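# Retract a sealant gun's plunger rod fully

## Task

Slide the sealant gun's rod back as far as it goes. It only moves backward while the little thumb plate on the rod, sitting just behind the handle, is held pushed toward the gun's nozzle end. The gun must never go into or above the marked areas around either arm's base. At the end the gun has to lie on the table and not on any other object, and the result must hold without the robot holding it. Release the gun, move the grippers away, and then declare the task complete, since it fails without that declaration.

## Robot and tools

Robot: two arms, left_arm and right_arm, each ending in a parallel gripper. The fingers point along the gripper's own +z axis and close along its y axis. The reported gripper position is the spot between the finger pads, roughly 1 cm short of the fingertips.

Scene frame: all reported poses share one frame. Its origin lies on the table surface midway between the arms, +z is up, +x reaches out over the table, and left_arm sits toward +y. The names left and right refer to the arms, not to image sides. Reported hand positions can be a little off, more so at long reach.

Row layout (used by execute_actions and move): one flat list for both arms, 14 numbers, each in [-1, 1]: dx, dy, dz, rx, ry, rz, opening for left_arm, followed by the same seven for right_arm. Both arms must be filled even if only one moves. dx..rz are an offset, not a pose: they say where the gripper should go relative to where it was measured at the start of the action, expressed in that gripper's own axes. A value of 1.0 equals 0.6 m of travel or 180 degrees of turn; rx, ry, rz form one rotation vector. Opening is absolute: +1 is fully open (0.094 m), -1 is closed. Optionally 12 more numbers in [0, 1] can follow: a stiffness multiplier for each joint, left_arm's six then right_arm's six, in Joint positions order; it stays in force until replaced.

execute_actions(actions): a list of actions run in sequence. Each action is a table of up to 15 rows, one row per 1/30 s step; if fewer than 15, the last row is repeated. Every row in an action is an offset from the same start pose (the pose measured at the beginning of that action; for a call's first action, the last pose reported in this scene), not from the preceding row. An empty list simply returns state and images.

move(target, speed, blocking): target is one 14-number row as above, offsets taken from the last reported pose. Each gripper travels a straight line toward its target; all arms finish together, over 0.5 to 10 s, stopping short if 10 s is not enough. speed is the top path speed in m/s, 0.002 to 0.5 (default 0.25); turning is capped at double that in rad/s. The opening is applied at the start. Paths ignore obstacles and the other arm, and grippers can lag, stray or overshoot the speed, especially near full arm extension. Faster contact and targets set deeper beyond the contact mean harder pushes. blocking=false returns after 0.5 s while motion continues; new rows or moves are refused until a result shows it ended, so use wait or stop first. The result adds a move: line with the outcome (done, off_target, moving, held, fault) and active limits (paced = pose clipped; held = a check blocked some steps, after which the arm may surge), plus each gripper's distance from its target.

wait(seconds): 0 to 10 s, arms keep their last command; returns early if a running move ends. stop(): brakes a running move; needs stopping room, fingers continue. zoom_image(camera, region): enlarges part of a camera's latest image; region is [x0, y0, x1, y1] in pixels, at most 504 by 504. Cameras, all 504x504: cam_head_left, cam_head_right, cam_high, cam_low, cam_left_wrist, cam_right_wrist. finished_scene(scene): ends the scene irreversibly and reports success; call it only once the rod stays retracted and the grippers have let go.

Controller behaviour: each step, the commanded pose is clamped to within 70 mm and 16 degrees of the measured pose, so large offsets take several actions; after an action the arm continues at most to its last clamped pose, so send the remainder next. Position is favoured over orientation when both can't be met. Joint friction may leave the gripper up to about 31 mm from the command, and very small commands may not move it. Elbows stop just before straight. Hand target lines show the pose currently being driven to. Joint ranges (rad), base to gripper: waist -2.618 to 3.054, shoulder 0 to 3.142, elbow 0 to 3.142, wrist pitch -1.571 to 1.571, wrist yaw -1.571 to 1.571, wrist roll -2.094 to 2.094.

Result lines: the state line lists left_arm and right_arm poses (position in metres, quaternion wxyz). grip_measured is the finger opening on the command scale (last Joint positions value is metres); each gripper may be off by up to about 1 mm. To grip, command roughly 0.03 below grip_measured; less holds more gently. Finger force tops out near 50 to 62 N per pad, less on very thin parts. pose unreachable means the clearance check changed or blocked that arm's command. HELD in step readings marks steps where an arm's command was held back. Joint torques are raw drive outputs with offsets and noise, not pure contact loads. MOTOR HOT appears from 75 °C; at 90 °C the arm halts for 10 s, and at 100 °C it goes limp and drops; these appear as OVER-TEMPERATURE FAULT lines, so avoid long heavy holds. A FAULT line can cut short moves or waits.

An idle arm should get the offset back to its desired pose in the first call of a reply and zeros after that, with its intended opening. The robot keeps executing its last command while you think.

Avoid: gun entering or crossing the base zones, knocking anything off the table, leaving the gun on another object, arms colliding or pressing on each other, drops, slams and hard shoves. Loose objects may occasionally get a brief external nudge. Typical order: locate gun, steady it, press the thumb plate toward the nozzle, draw the rod fully back, release, retreat, then call finished_scene.

Each tool is called after ">>>" as name(argument=value, ...) on one line, values as JSON.

## Session

>>> execute_actions(actions=[])

Scene clock: 0.00 s.
left_arm: end_effector_position=(+0.6511, +0.3538, +0.3130) grip_measured=+1.000 end_effector_quat_wxyz=(+0.451, -0.475, +0.602, -0.456) | right_arm: end_effector_position=(+0.3780, -0.2912, +0.1120) grip_measured=+1.000 end_effector_quat_wxyz=(-0.006, +0.311, +0.950, +0.007)
Joint positions: left_arm=[-0.134  1.998  1.77   0.047  0.178 -1.426  0.094] | right_arm=[ 0.204  1.954  1.712 -1.335 -0.018  0.647  0.094]
Joint velocities: left_arm=[-0.012 -0.007 -0.012 -0.037  0.007  0.022  0.   ] | right_arm=[-0.012 -0.007  0.002  0.007  0.022  0.022  0.   ]
Joint torques (N m, as the arm reports them, + toward a larger angle): no reading
Hand target (left_arm): +0.651, +0.354, +0.313; +0.451, -0.475, +0.602, -0.456
Hand target (right_arm): +0.378, -0.291, +0.112; -0.006, +0.311, +0.950, +0.007
Joint stiffness scale: left_arm=[1. 1. 1. 1. 1. 1.] | right_arm=[1. 1. 1. 1. 1. 1.]

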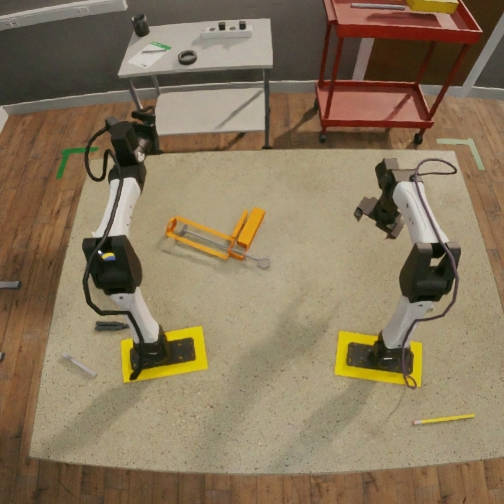

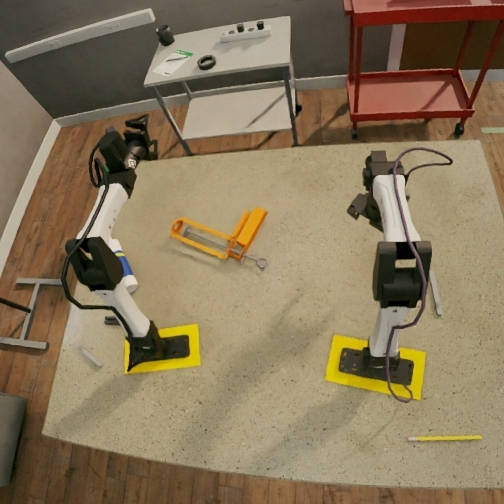

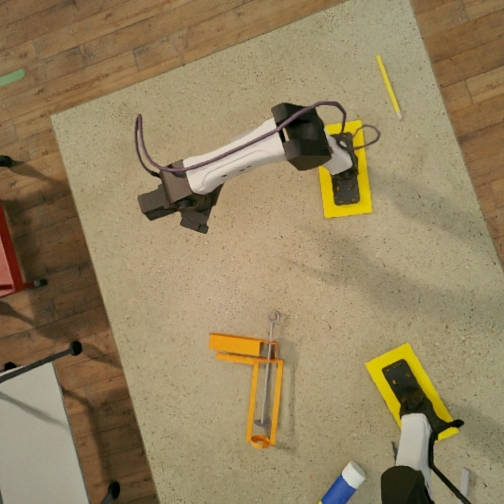

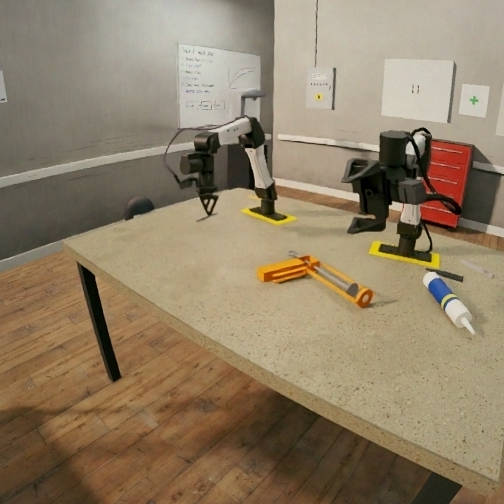

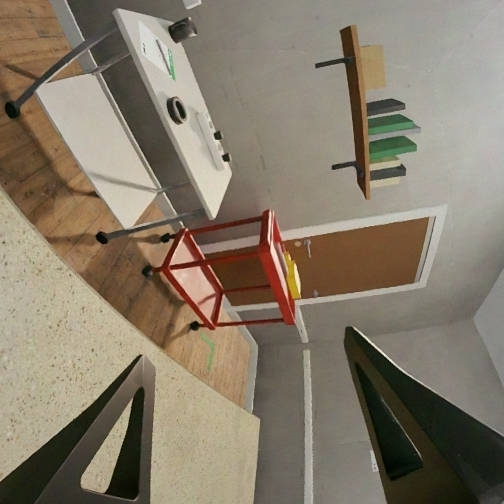

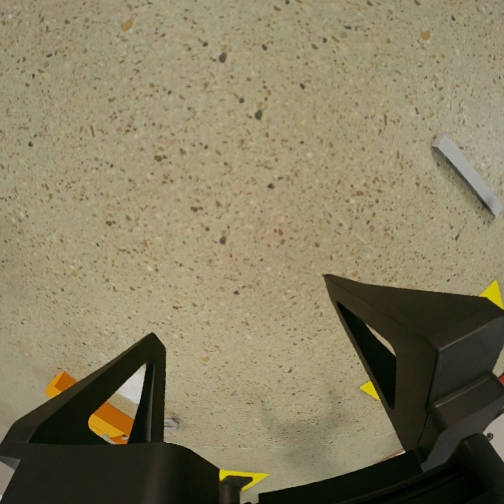

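>>> zoom_image(camera="cam_high", region=[180, 290, 340, 460])

>>> zoom_image(camera="cam_head_left", region=[150, 180, 290, 290])

>>> zoom_image(camera="cam_low", region=[240, 230, 390, 320])

Region (180, 290, 340, 460) of cam_high's 504x504 image, scaled by 2.965, with more detail than that image has; it fills the left 474 columns of this view, and the rest is white.

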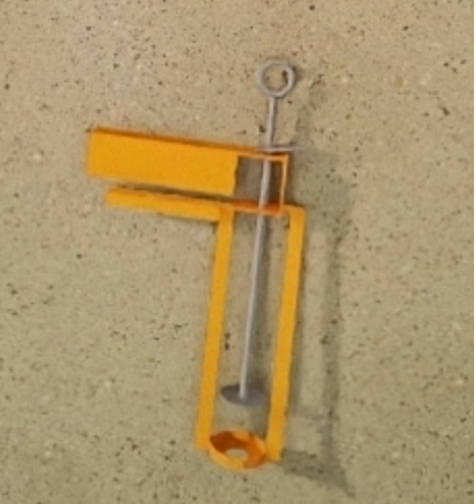

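Region (150, 180, 290, 290) of cam_head_left's 504x504 image, scaled by 3.600, with more detail than that image has; it fills the top 396 rows of this view, and the rest is white.

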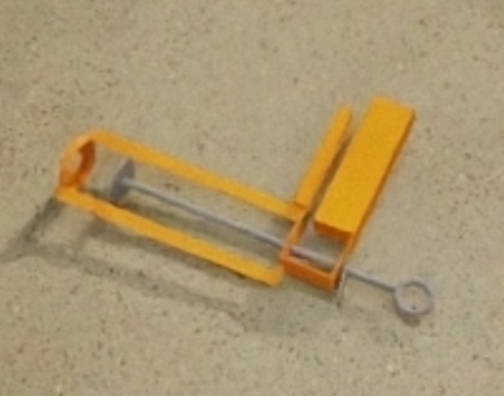

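Region (240, 230, 390, 320) of cam_low's 504x504 image, scaled by 3.360, with more detail than that image has; it fills the top 302 rows of this view, and the rest is white.

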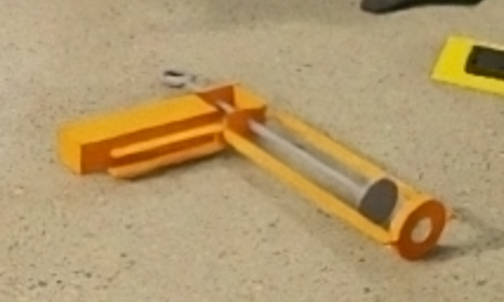

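>>> move(target=[0.534,0.169,-0.391,-0.275,0.411,0.451,1, 0.293,0.18,-0.147,0,0,-0.573,1], speed=0.3)

Scene clock: 54.73 s.
left_arm: end_effector_position=(+0.3647, +0.0760, +0.2126) grip_measured=+1.000 end_effector_quat_wxyz=(+0.100, +0.193, +0.975, -0.051) | right_arm: end_effector_position=(+0.3011, -0.1032, +0.1864) grip_measured=+1.000 end_effector_quat_wxyz=(+0.019, -0.544, +0.839, +0.006)
Joint positions: left_arm=[-0.875  2.079  2.282 -1.548 -0.004 -0.292  0.094] | right_arm=[ 0.776  1.877  1.904 -1.561 -0.011 -0.565  0.094]
Joint velocities: left_arm=[-0.002  0.007 -0.007 -0.007  0.022  0.066  0.   ] | right_arm=[ 0.007 -0.002 -0.002 -0.022 -0.022 -0.051  0.   ]
Joint torques (N m, as the arm reports them, + toward a larger angle): left_arm=[ -0.21 -12.16   4.64   0.76  -0.08   0.15] | right_arm=[  0.5  -14.     8.9    0.37   0.09  -0.24]
Hand target (left_arm): +0.359, +0.081, +0.217; +0.102, +0.197, +0.974, -0.045
Hand target (right_arm): +0.298, -0.105, +0.199; +0.029, -0.551, +0.834, +0.001
Off the commanded pose (left_arm): 0.009 m, 13 deg.
Off the commanded pose (right_arm): 0.018 m, 2 deg.
Joint stiffness scale: left_arm=[1. 1. 1. 1. 1. 1.] | right_arm=[1. 1. 1. 1. 1. 1.]
joint sent to its limit (left arm) — the command would take joint 4 (wrist pitch) past its lower limit, so that joint was sent only as far as its limit.
joint sent to its limit (right arm) — the command would take joint 4 (wrist pitch) past its lower limit, so that joint was sent only as far as its limit.
move: off_target (left_arm, right_arm)

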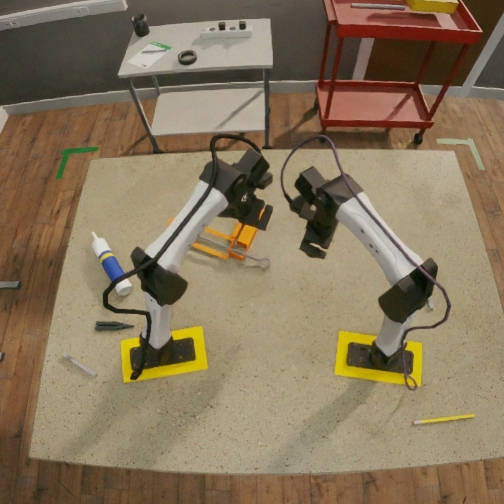

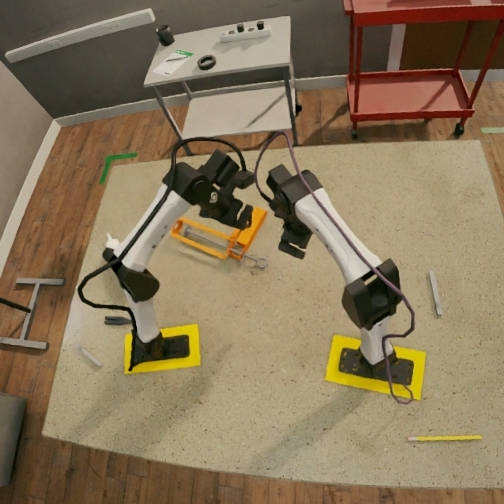

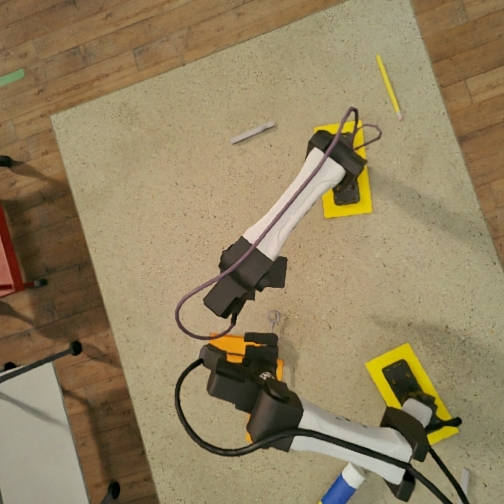

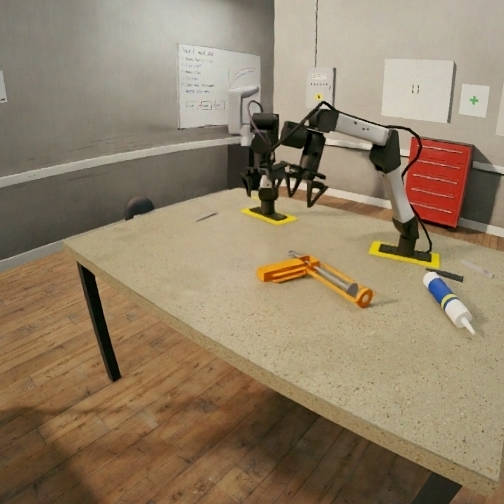

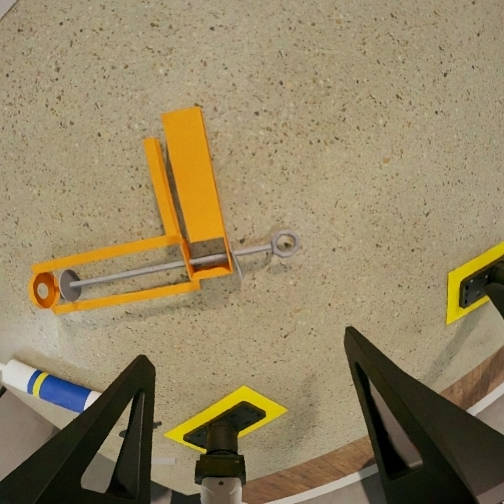

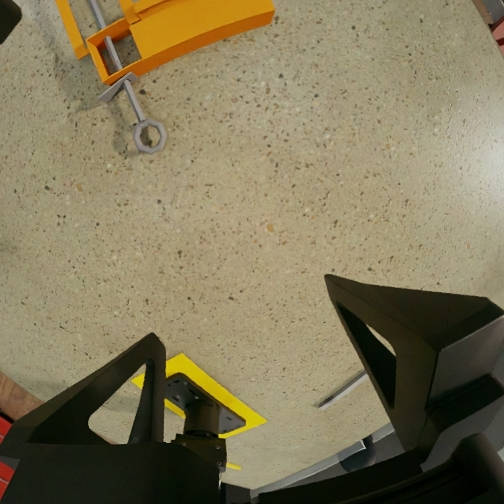

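>>> move(target=[0.039,0.011,0.179,-0.019,0.069,0,1, 0,0,0,0,0,0,1], speed=0.2)

Scene clock: 74.60 s.
left_arm: end_effector_position=(+0.3629, +0.0780, +0.1016) grip_measured=+1.000 end_effector_quat_wxyz=(-0.004, +0.195, +0.981, +0.006) | right_arm: end_effector_position=(+0.3011, -0.1032, +0.1864) grip_measured=+1.000 end_effector_quat_wxyz=(+0.019, -0.545, +0.838, +0.006)
Joint positions: left_arm=[-0.875  2.225  2.082 -1.44  -0.007 -0.291  0.094] | right_arm=[ 0.776  1.877  1.904 -1.561 -0.011 -0.568  0.094]
Joint velocities: left_arm=[-0.002 -0.007 -0.017 -0.037  0.022  0.051  0.   ] | right_arm=[ 0.007  0.012 -0.007 -0.081  0.007 -0.022  0.   ]
Joint torques (N m, as the arm reports them, + toward a larger angle): left_arm=[  0.01 -12.03   5.43   0.5    0.02   0.12] | right_arm=[  0.03 -11.8    7.15   0.62   0.01  -0.11]
Hand target (left_arm): +0.364, +0.076, +0.102; +0.000, +0.195, +0.981, +0.000
Hand target (right_arm): +0.301, -0.103, +0.186; +0.019, -0.544, +0.839, +0.006
Off the commanded pose (left_arm): 0.003 m, 1 deg.
Off the commanded pose (right_arm): 0.000 m, 0 deg.
Joint stiffness scale: left_arm=[1. 1. 1. 1. 1. 1.] | right_arm=[1. 1. 1. 1. 1. 1.]
move: done

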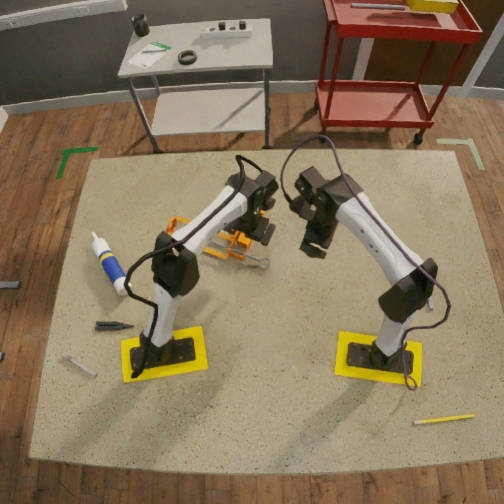

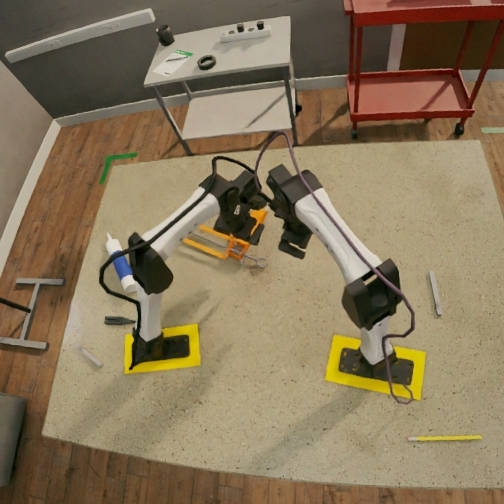

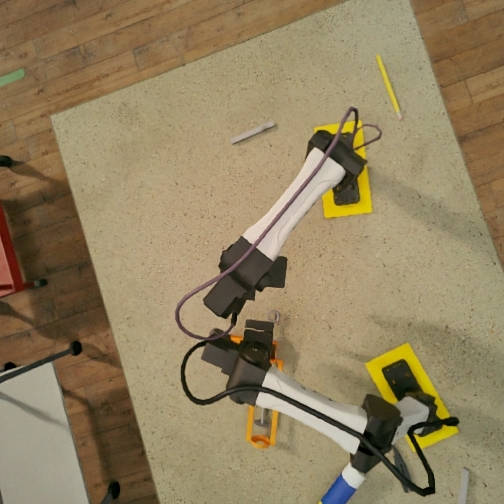

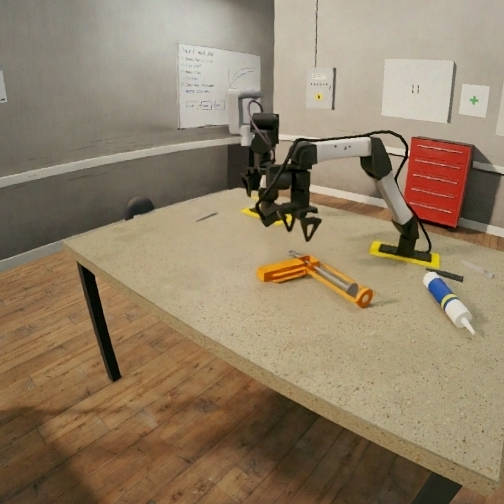

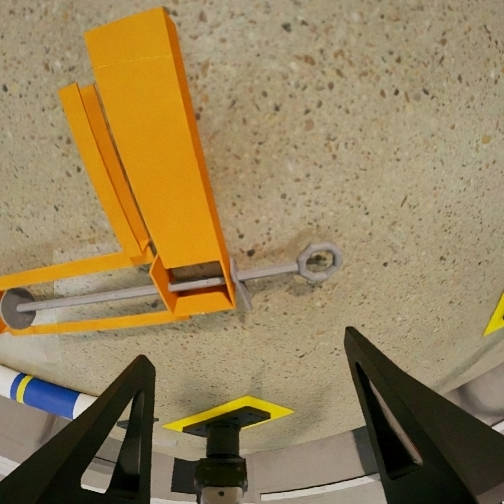

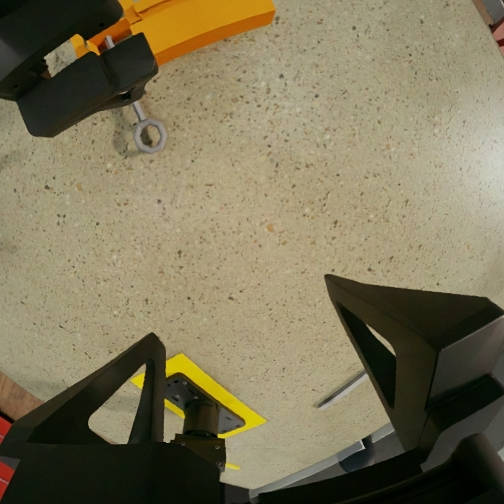

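>>> zoom_image(camera="cam_head_right", region=[170, 170, 320, 290])

>>> zoom_image(camera="cam_low", region=[230, 160, 390, 320])

>>> zoom_image(camera="cam_left_wrist", region=[100, 200, 360, 360])

Region (170, 170, 320, 290) of cam_head_right's 504x504 image, scaled by 3.360, with more detail than that image has; it fills the top 403 rows of this view, and the rest is white.

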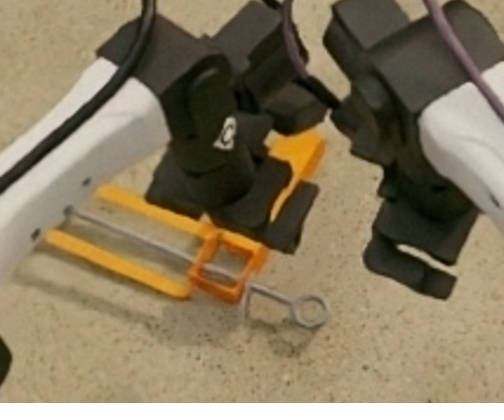

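Region (230, 160, 390, 320) of cam_low's 504x504 image, scaled by 3.150, with more detail than that image has.

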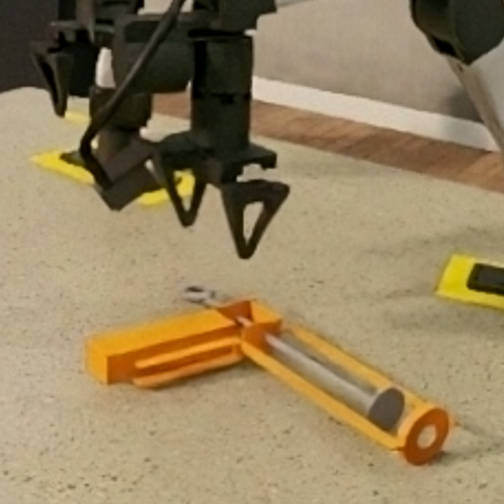

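Region (100, 200, 360, 360) of cam_left_wrist's 504x504 image, scaled by 1.938, with more detail than that image has; it fills the top 310 rows of this view, and the rest is white.

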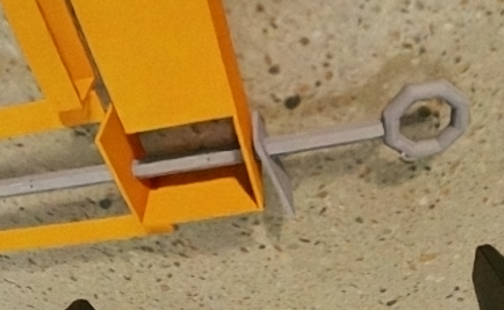

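>>> move(target=[0,0,0.05,0,0,0,-0.25, 0,0,0,0,0,0,1], speed=0.1)

Scene clock: 98.13 s.
left_arm: end_effector_position=(+0.3624, +0.0784, +0.0726) grip_measured=-0.248 end_effector_quat_wxyz=(-0.007, +0.195, +0.981, +0.008) | right_arm: end_effector_position=(+0.3011, -0.1032, +0.1864) grip_measured=+1.000 end_effector_quat_wxyz=(+0.019, -0.545, +0.838, +0.006)
Joint positions: left_arm=[-0.875  2.225  1.967 -1.332 -0.007 -0.291  0.035] | right_arm=[ 0.776  1.877  1.904 -1.561 -0.011 -0.568  0.094]
Joint velocities: left_arm=[-0.007 -0.017  0.002  0.11   0.037  0.007 -0.001] | right_arm=[-0.002 -0.012  0.002  0.007  0.11   0.051  0.   ]
Joint torques (N m, as the arm reports them, + toward a larger angle): left_arm=[  0.01 -12.31   4.97   0.42  -0.03   0.12] | right_arm=[  0.   -11.8    7.13   0.61   0.02  -0.14]
Hand target (left_arm): +0.362, +0.078, +0.072; -0.004, +0.195, +0.981, +0.006
Hand target (right_arm): +0.301, -0.103, +0.186; +0.019, -0.545, +0.838, +0.006
Off the commanded pose (left_arm): 0.001 m, 0 deg.
Off the commanded pose (right_arm): 0.000 m, 0 deg.
Joint stiffness scale: left_arm=[1. 1. 1. 1. 1. 1.] | right_arm=[1. 1. 1. 1. 1. 1.]
move: done

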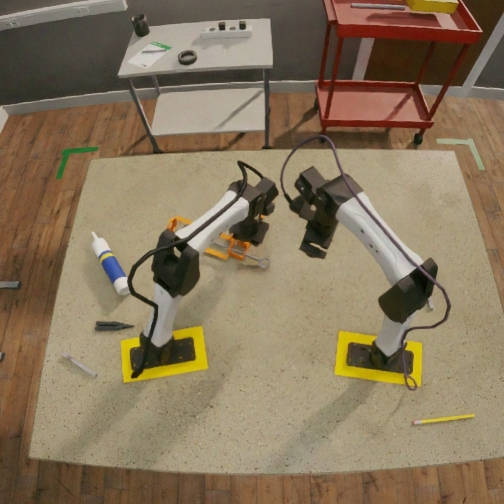

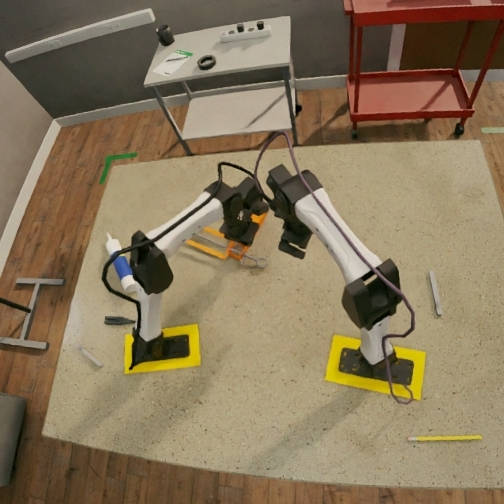

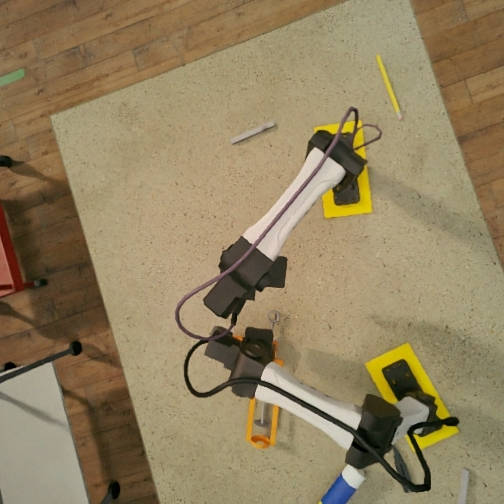

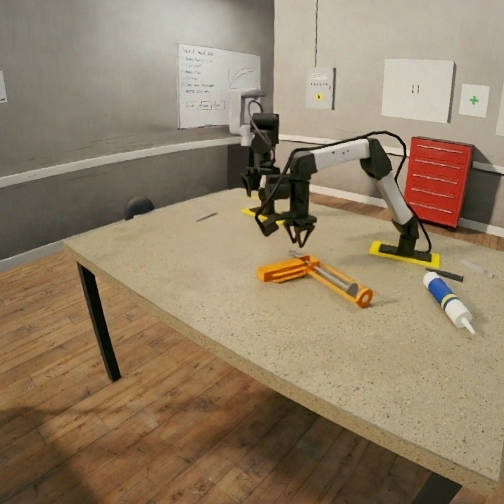

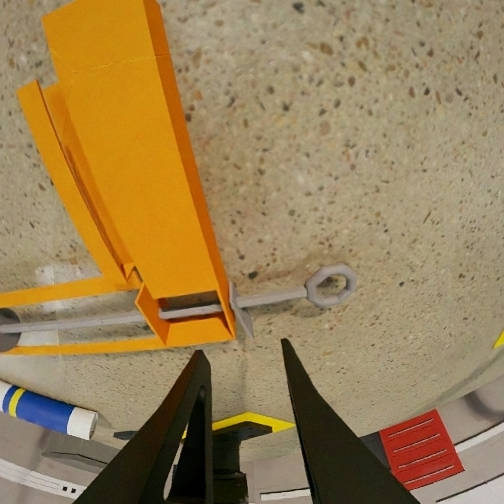

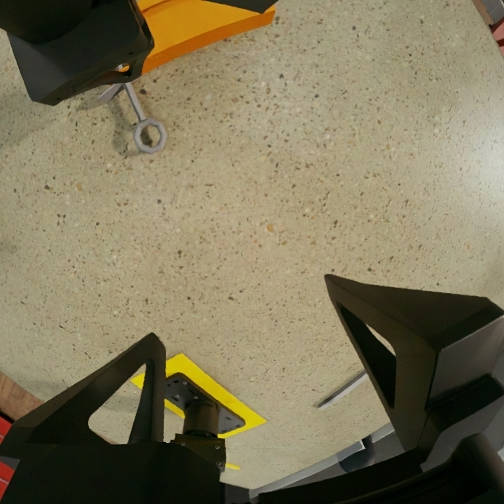

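>>> move(target=[0.022,0.004,0.03,0,0,0,-0.25, 0,0,0,0,0,0,1], speed=0.06)

Scene clock: 104.87 s.
left_arm: end_effector_position=(+0.3517, +0.0871, +0.0516) grip_measured=-0.248 end_effector_quat_wxyz=(-0.015, +0.195, +0.981, +0.012) | right_arm: end_effector_position=(+0.3011, -0.1032, +0.1864) grip_measured=+1.000 end_effector_quat_wxyz=(+0.019, -0.545, +0.838, +0.006)
Joint positions: left_arm=[-0.875  2.189  1.825 -1.243 -0.007 -0.291  0.035] | right_arm=[ 0.776  1.877  1.904 -1.561 -0.011 -0.568  0.094]
Joint velocities: left_arm=[ 0.002  0.017 -0.007  0.037 -0.051 -0.007  0.   ] | right_arm=[ 0.012 -0.002  0.002  0.007  0.066 -0.022  0.   ]
Joint torques (N m, as the arm reports them, + toward a larger angle): left_arm=[ -0.19 -12.97   4.78   0.41  -0.02   0.09] | right_arm=[ -0.01 -11.81   7.13   0.61   0.01  -0.15]
Hand target (left_arm): +0.351, +0.086, +0.055; -0.007, +0.195, +0.981, +0.008
Hand target (right_arm): +0.301, -0.103, +0.186; +0.019, -0.545, +0.838, +0.006
Off the commanded pose (left_arm): 0.004 m, 1 deg.
Off the commanded pose (right_arm): 0.000 m, 0 deg.
Joint stiffness scale: left_arm=[1. 1. 1. 1. 1. 1.] | right_arm=[1. 1. 1. 1. 1. 1.]
move: done

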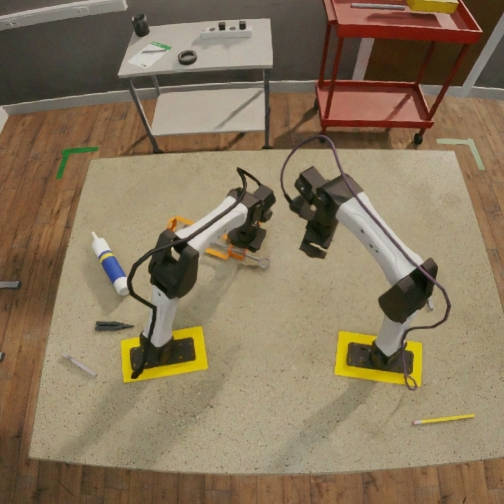

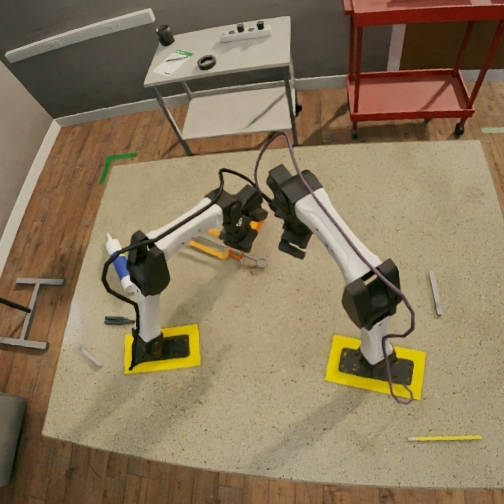

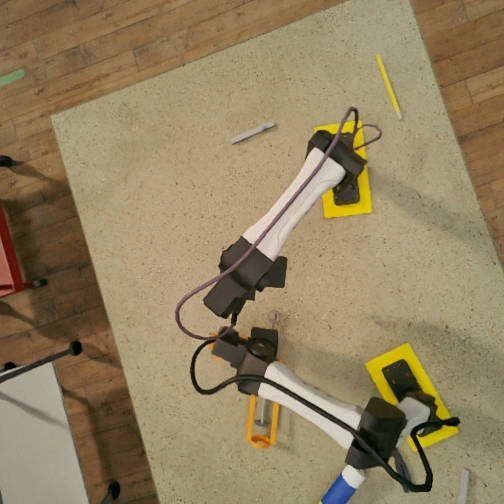

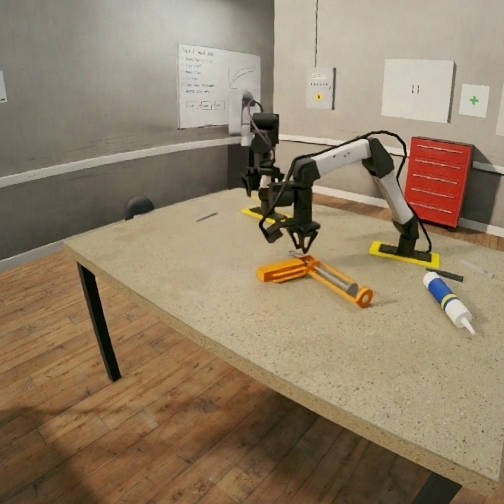

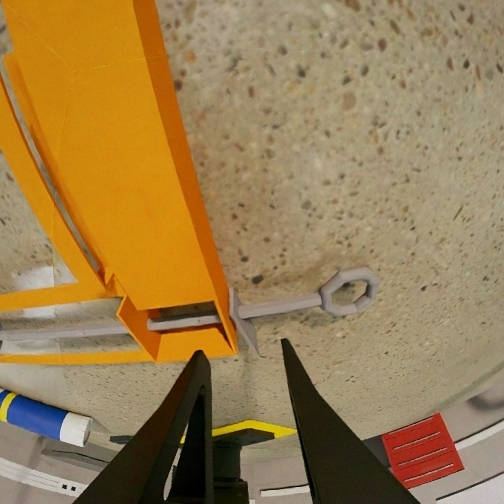

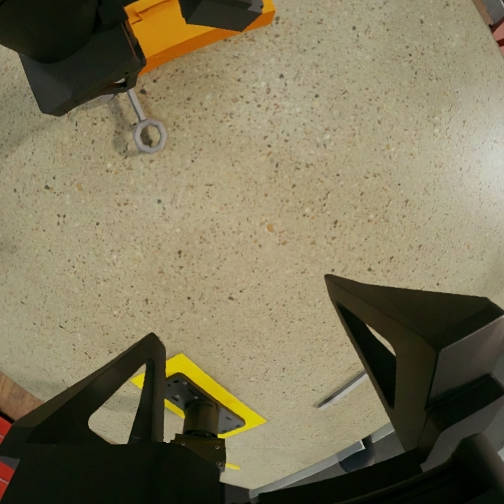

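>>> zoom_image(camera="cam_low", region=[250, 210, 350, 290])

>>> zoom_image(camera="cam_head_right", region=[190, 200, 290, 280])

>>> zoom_image(camera="cam_left_wrist", region=[100, 250, 400, 400])

Region (250, 210, 350, 290) of cam_low's 504x504 image, scaled by 5.040, with more detail than that image has; it fills the top 403 rows of this view, and the rest is white.

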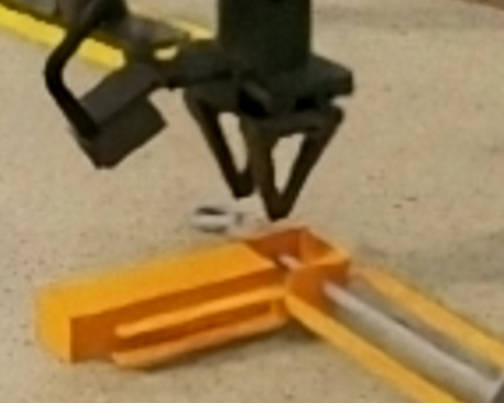

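Region (190, 200, 290, 280) of cam_head_right's 504x504 image, scaled by 5.040, with more detail than that image has; it fills the top 403 rows of this view, and the rest is white.

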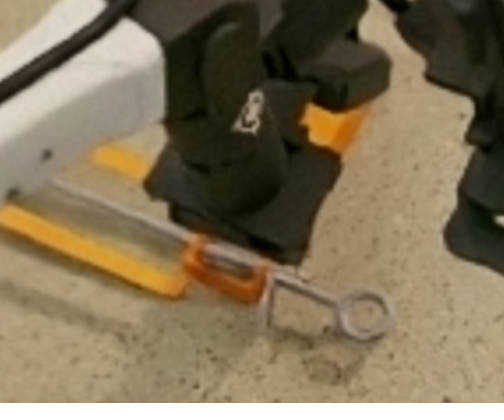

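Region (100, 250, 400, 400) of cam_left_wrist's 504x504 image, scaled by 1.680, with more detail than that image has.

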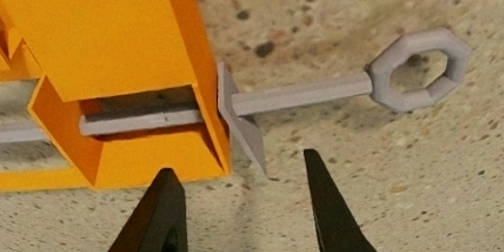

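>>> move(target=[0.042,0.0,0.0,0,0,0,-0.25, 0,0,0,0,0,0,1], speed=0.06)

>>> zoom_image(camera="cam_low", region=[250, 210, 350, 290])

Scene clock: 128.53 s.
left_arm: end_effector_position=(+0.3319, +0.0999, +0.0506) grip_measured=-0.248 end_effector_quat_wxyz=(-0.021, +0.192, +0.981, +0.015) | right_arm: end_effector_position=(+0.3011, -0.1032, +0.1864) grip_measured=+1.000 end_effector_quat_wxyz=(+0.019, -0.545, +0.838, +0.006)
Joint positions: left_arm=[-0.882  2.109  1.693 -1.207 -0.007 -0.303  0.035] | right_arm=[ 0.776  1.877  1.904 -1.561 -0.011 -0.568  0.094]
Joint velocities: left_arm=[-0.002 -0.002 -0.002  0.007 -0.022  0.007 -0.   ] | right_arm=[ 0.017 -0.007 -0.007 -0.007  0.037  0.022  0.   ]
Joint torques (N m, as the arm reports them, + toward a larger angle): left_arm=[ -0.58 -12.13   4.74   0.37  -0.02   0.07] | right_arm=[  0.03 -11.8    7.14   0.6    0.01  -0.15]
Hand target (left_arm): +0.328, +0.097, +0.053; -0.015, +0.195, +0.981, +0.012
Hand target (right_arm): +0.301, -0.103, +0.186; +0.019, -0.545, +0.838, +0.006
Off the commanded pose (left_arm): 0.005 m, 1 deg.
Off the commanded pose (right_arm): 0.000 m, 0 deg.
Joint stiffness scale: left_arm=[1. 1. 1. 1. 1. 1.] | right_arm=[1. 1. 1. 1. 1. 1.]
move: done

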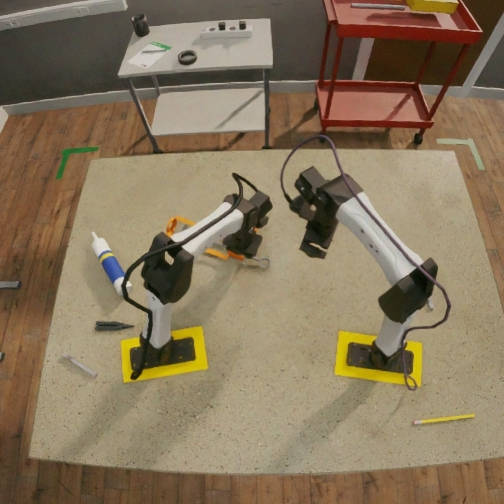

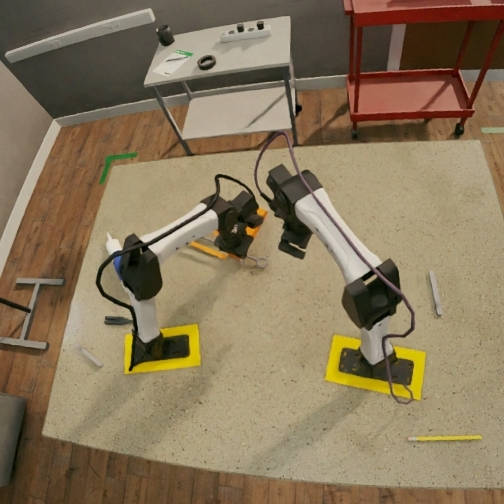

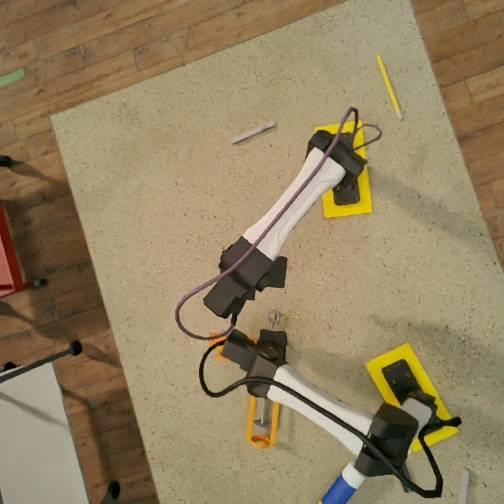

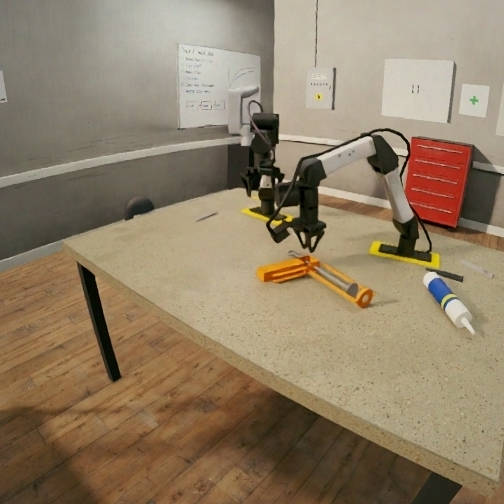

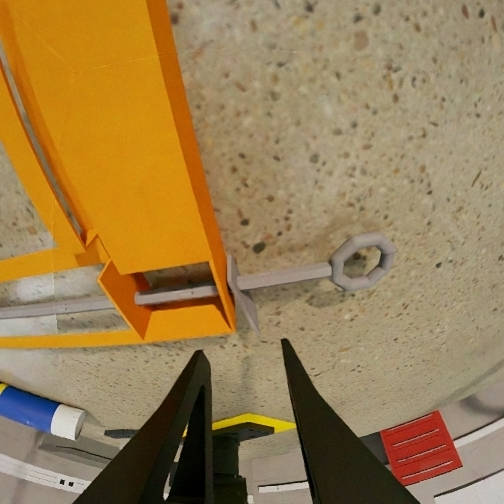

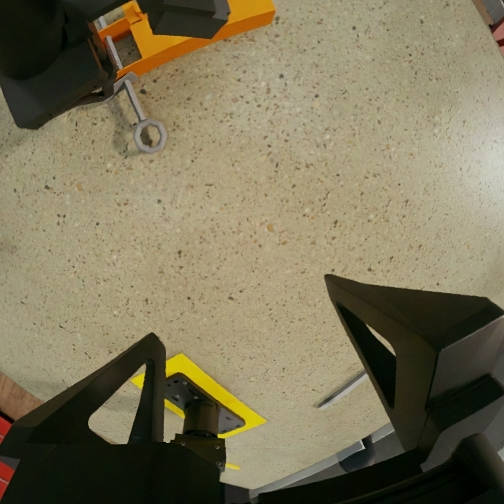

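Region (250, 210, 350, 290) of cam_low's 504x504 image, scaled by 5.040, with more detail than that image has; it fills the top 403 rows of this view, and the rest is white.

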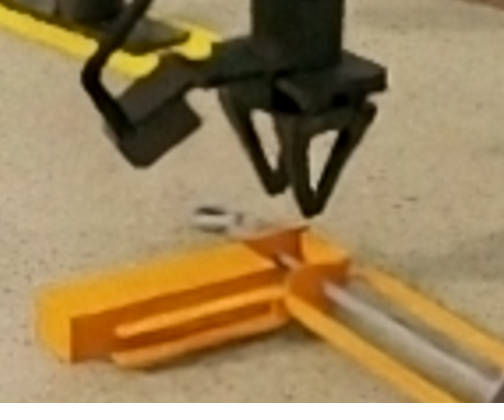

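>>> move(target=[0.005,0.0,0.027,0,0,0,-0.25, 0,0,0,0,0,0,1], speed=0.04)

>>> zoom_image(camera="cam_low", region=[250, 210, 350, 290])

Scene clock: 134.50 s.
left_arm: end_effector_position=(+0.3300, +0.1015, +0.0382) grip_measured=-0.248 end_effector_quat_wxyz=(-0.021, +0.192, +0.981, +0.015) | right_arm: end_effector_position=(+0.3011, -0.1032, +0.1864) grip_measured=+1.000 end_effector_quat_wxyz=(+0.019, -0.545, +0.838, +0.006)
Joint positions: left_arm=[-0.882  2.109  1.643 -1.157 -0.007 -0.303  0.035] | right_arm=[ 0.776  1.877  1.904 -1.561 -0.011 -0.568  0.094]
Joint velocities: left_arm=[-0.002 -0.022  0.002  0.022 -0.037  0.037 -0.001] | right_arm=[-0.007  0.002 -0.002 -0.022 -0.081 -0.037  0.   ]
Joint torques (N m, as the arm reports them, + toward a larger angle): left_arm=[ -0.11 -10.67   4.77   0.41  -0.03   0.1 ] | right_arm=[  0.02 -11.78   7.12   0.61   0.01  -0.15]
Hand target (left_arm): +0.328, +0.102, +0.035; -0.021, +0.192, +0.981, +0.015
Hand target (right_arm): +0.301, -0.103, +0.186; +0.019, -0.545, +0.838, +0.006
Off the commanded pose (left_arm): 0.004 m, 0 deg.
Off the commanded pose (right_arm): 0.000 m, 0 deg.
Joint stiffness scale: left_arm=[1. 1. 1. 1. 1. 1.] | right_arm=[1. 1. 1. 1. 1. 1.]
move: done

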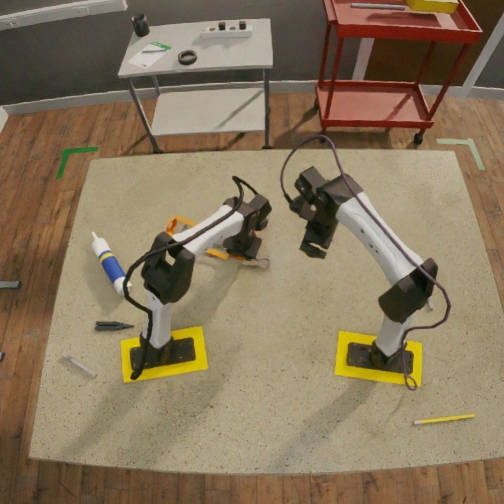

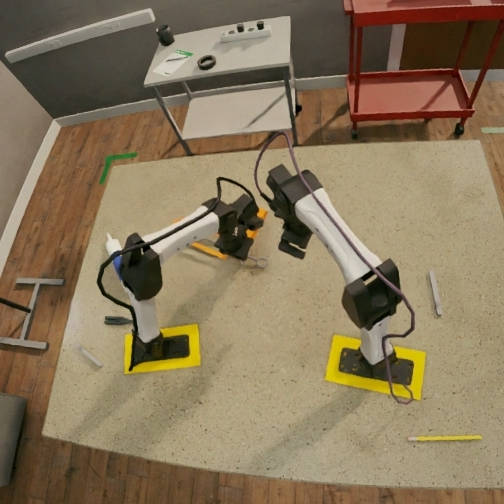

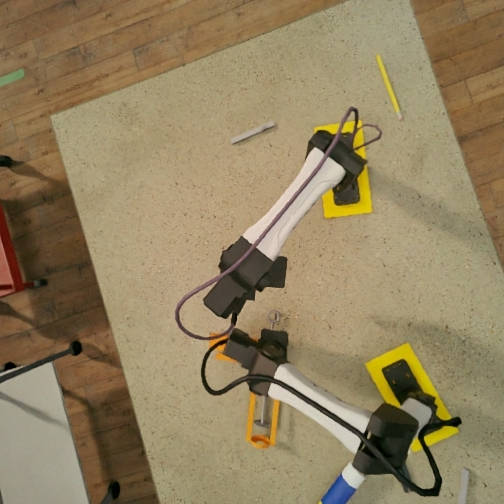

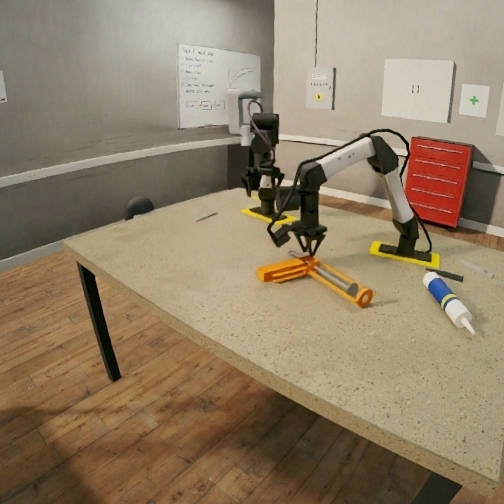

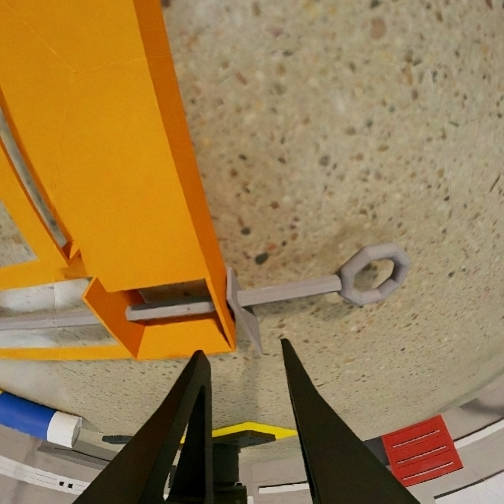

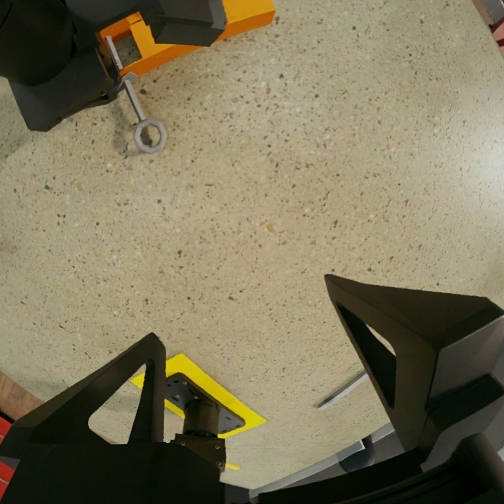

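Region (250, 210, 350, 290) of cam_low's 504x504 image, scaled by 5.040, with more detail than that image has; it fills the top 403 rows of this view, and the rest is white.

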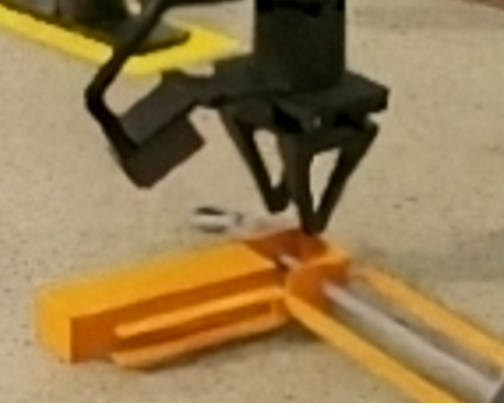

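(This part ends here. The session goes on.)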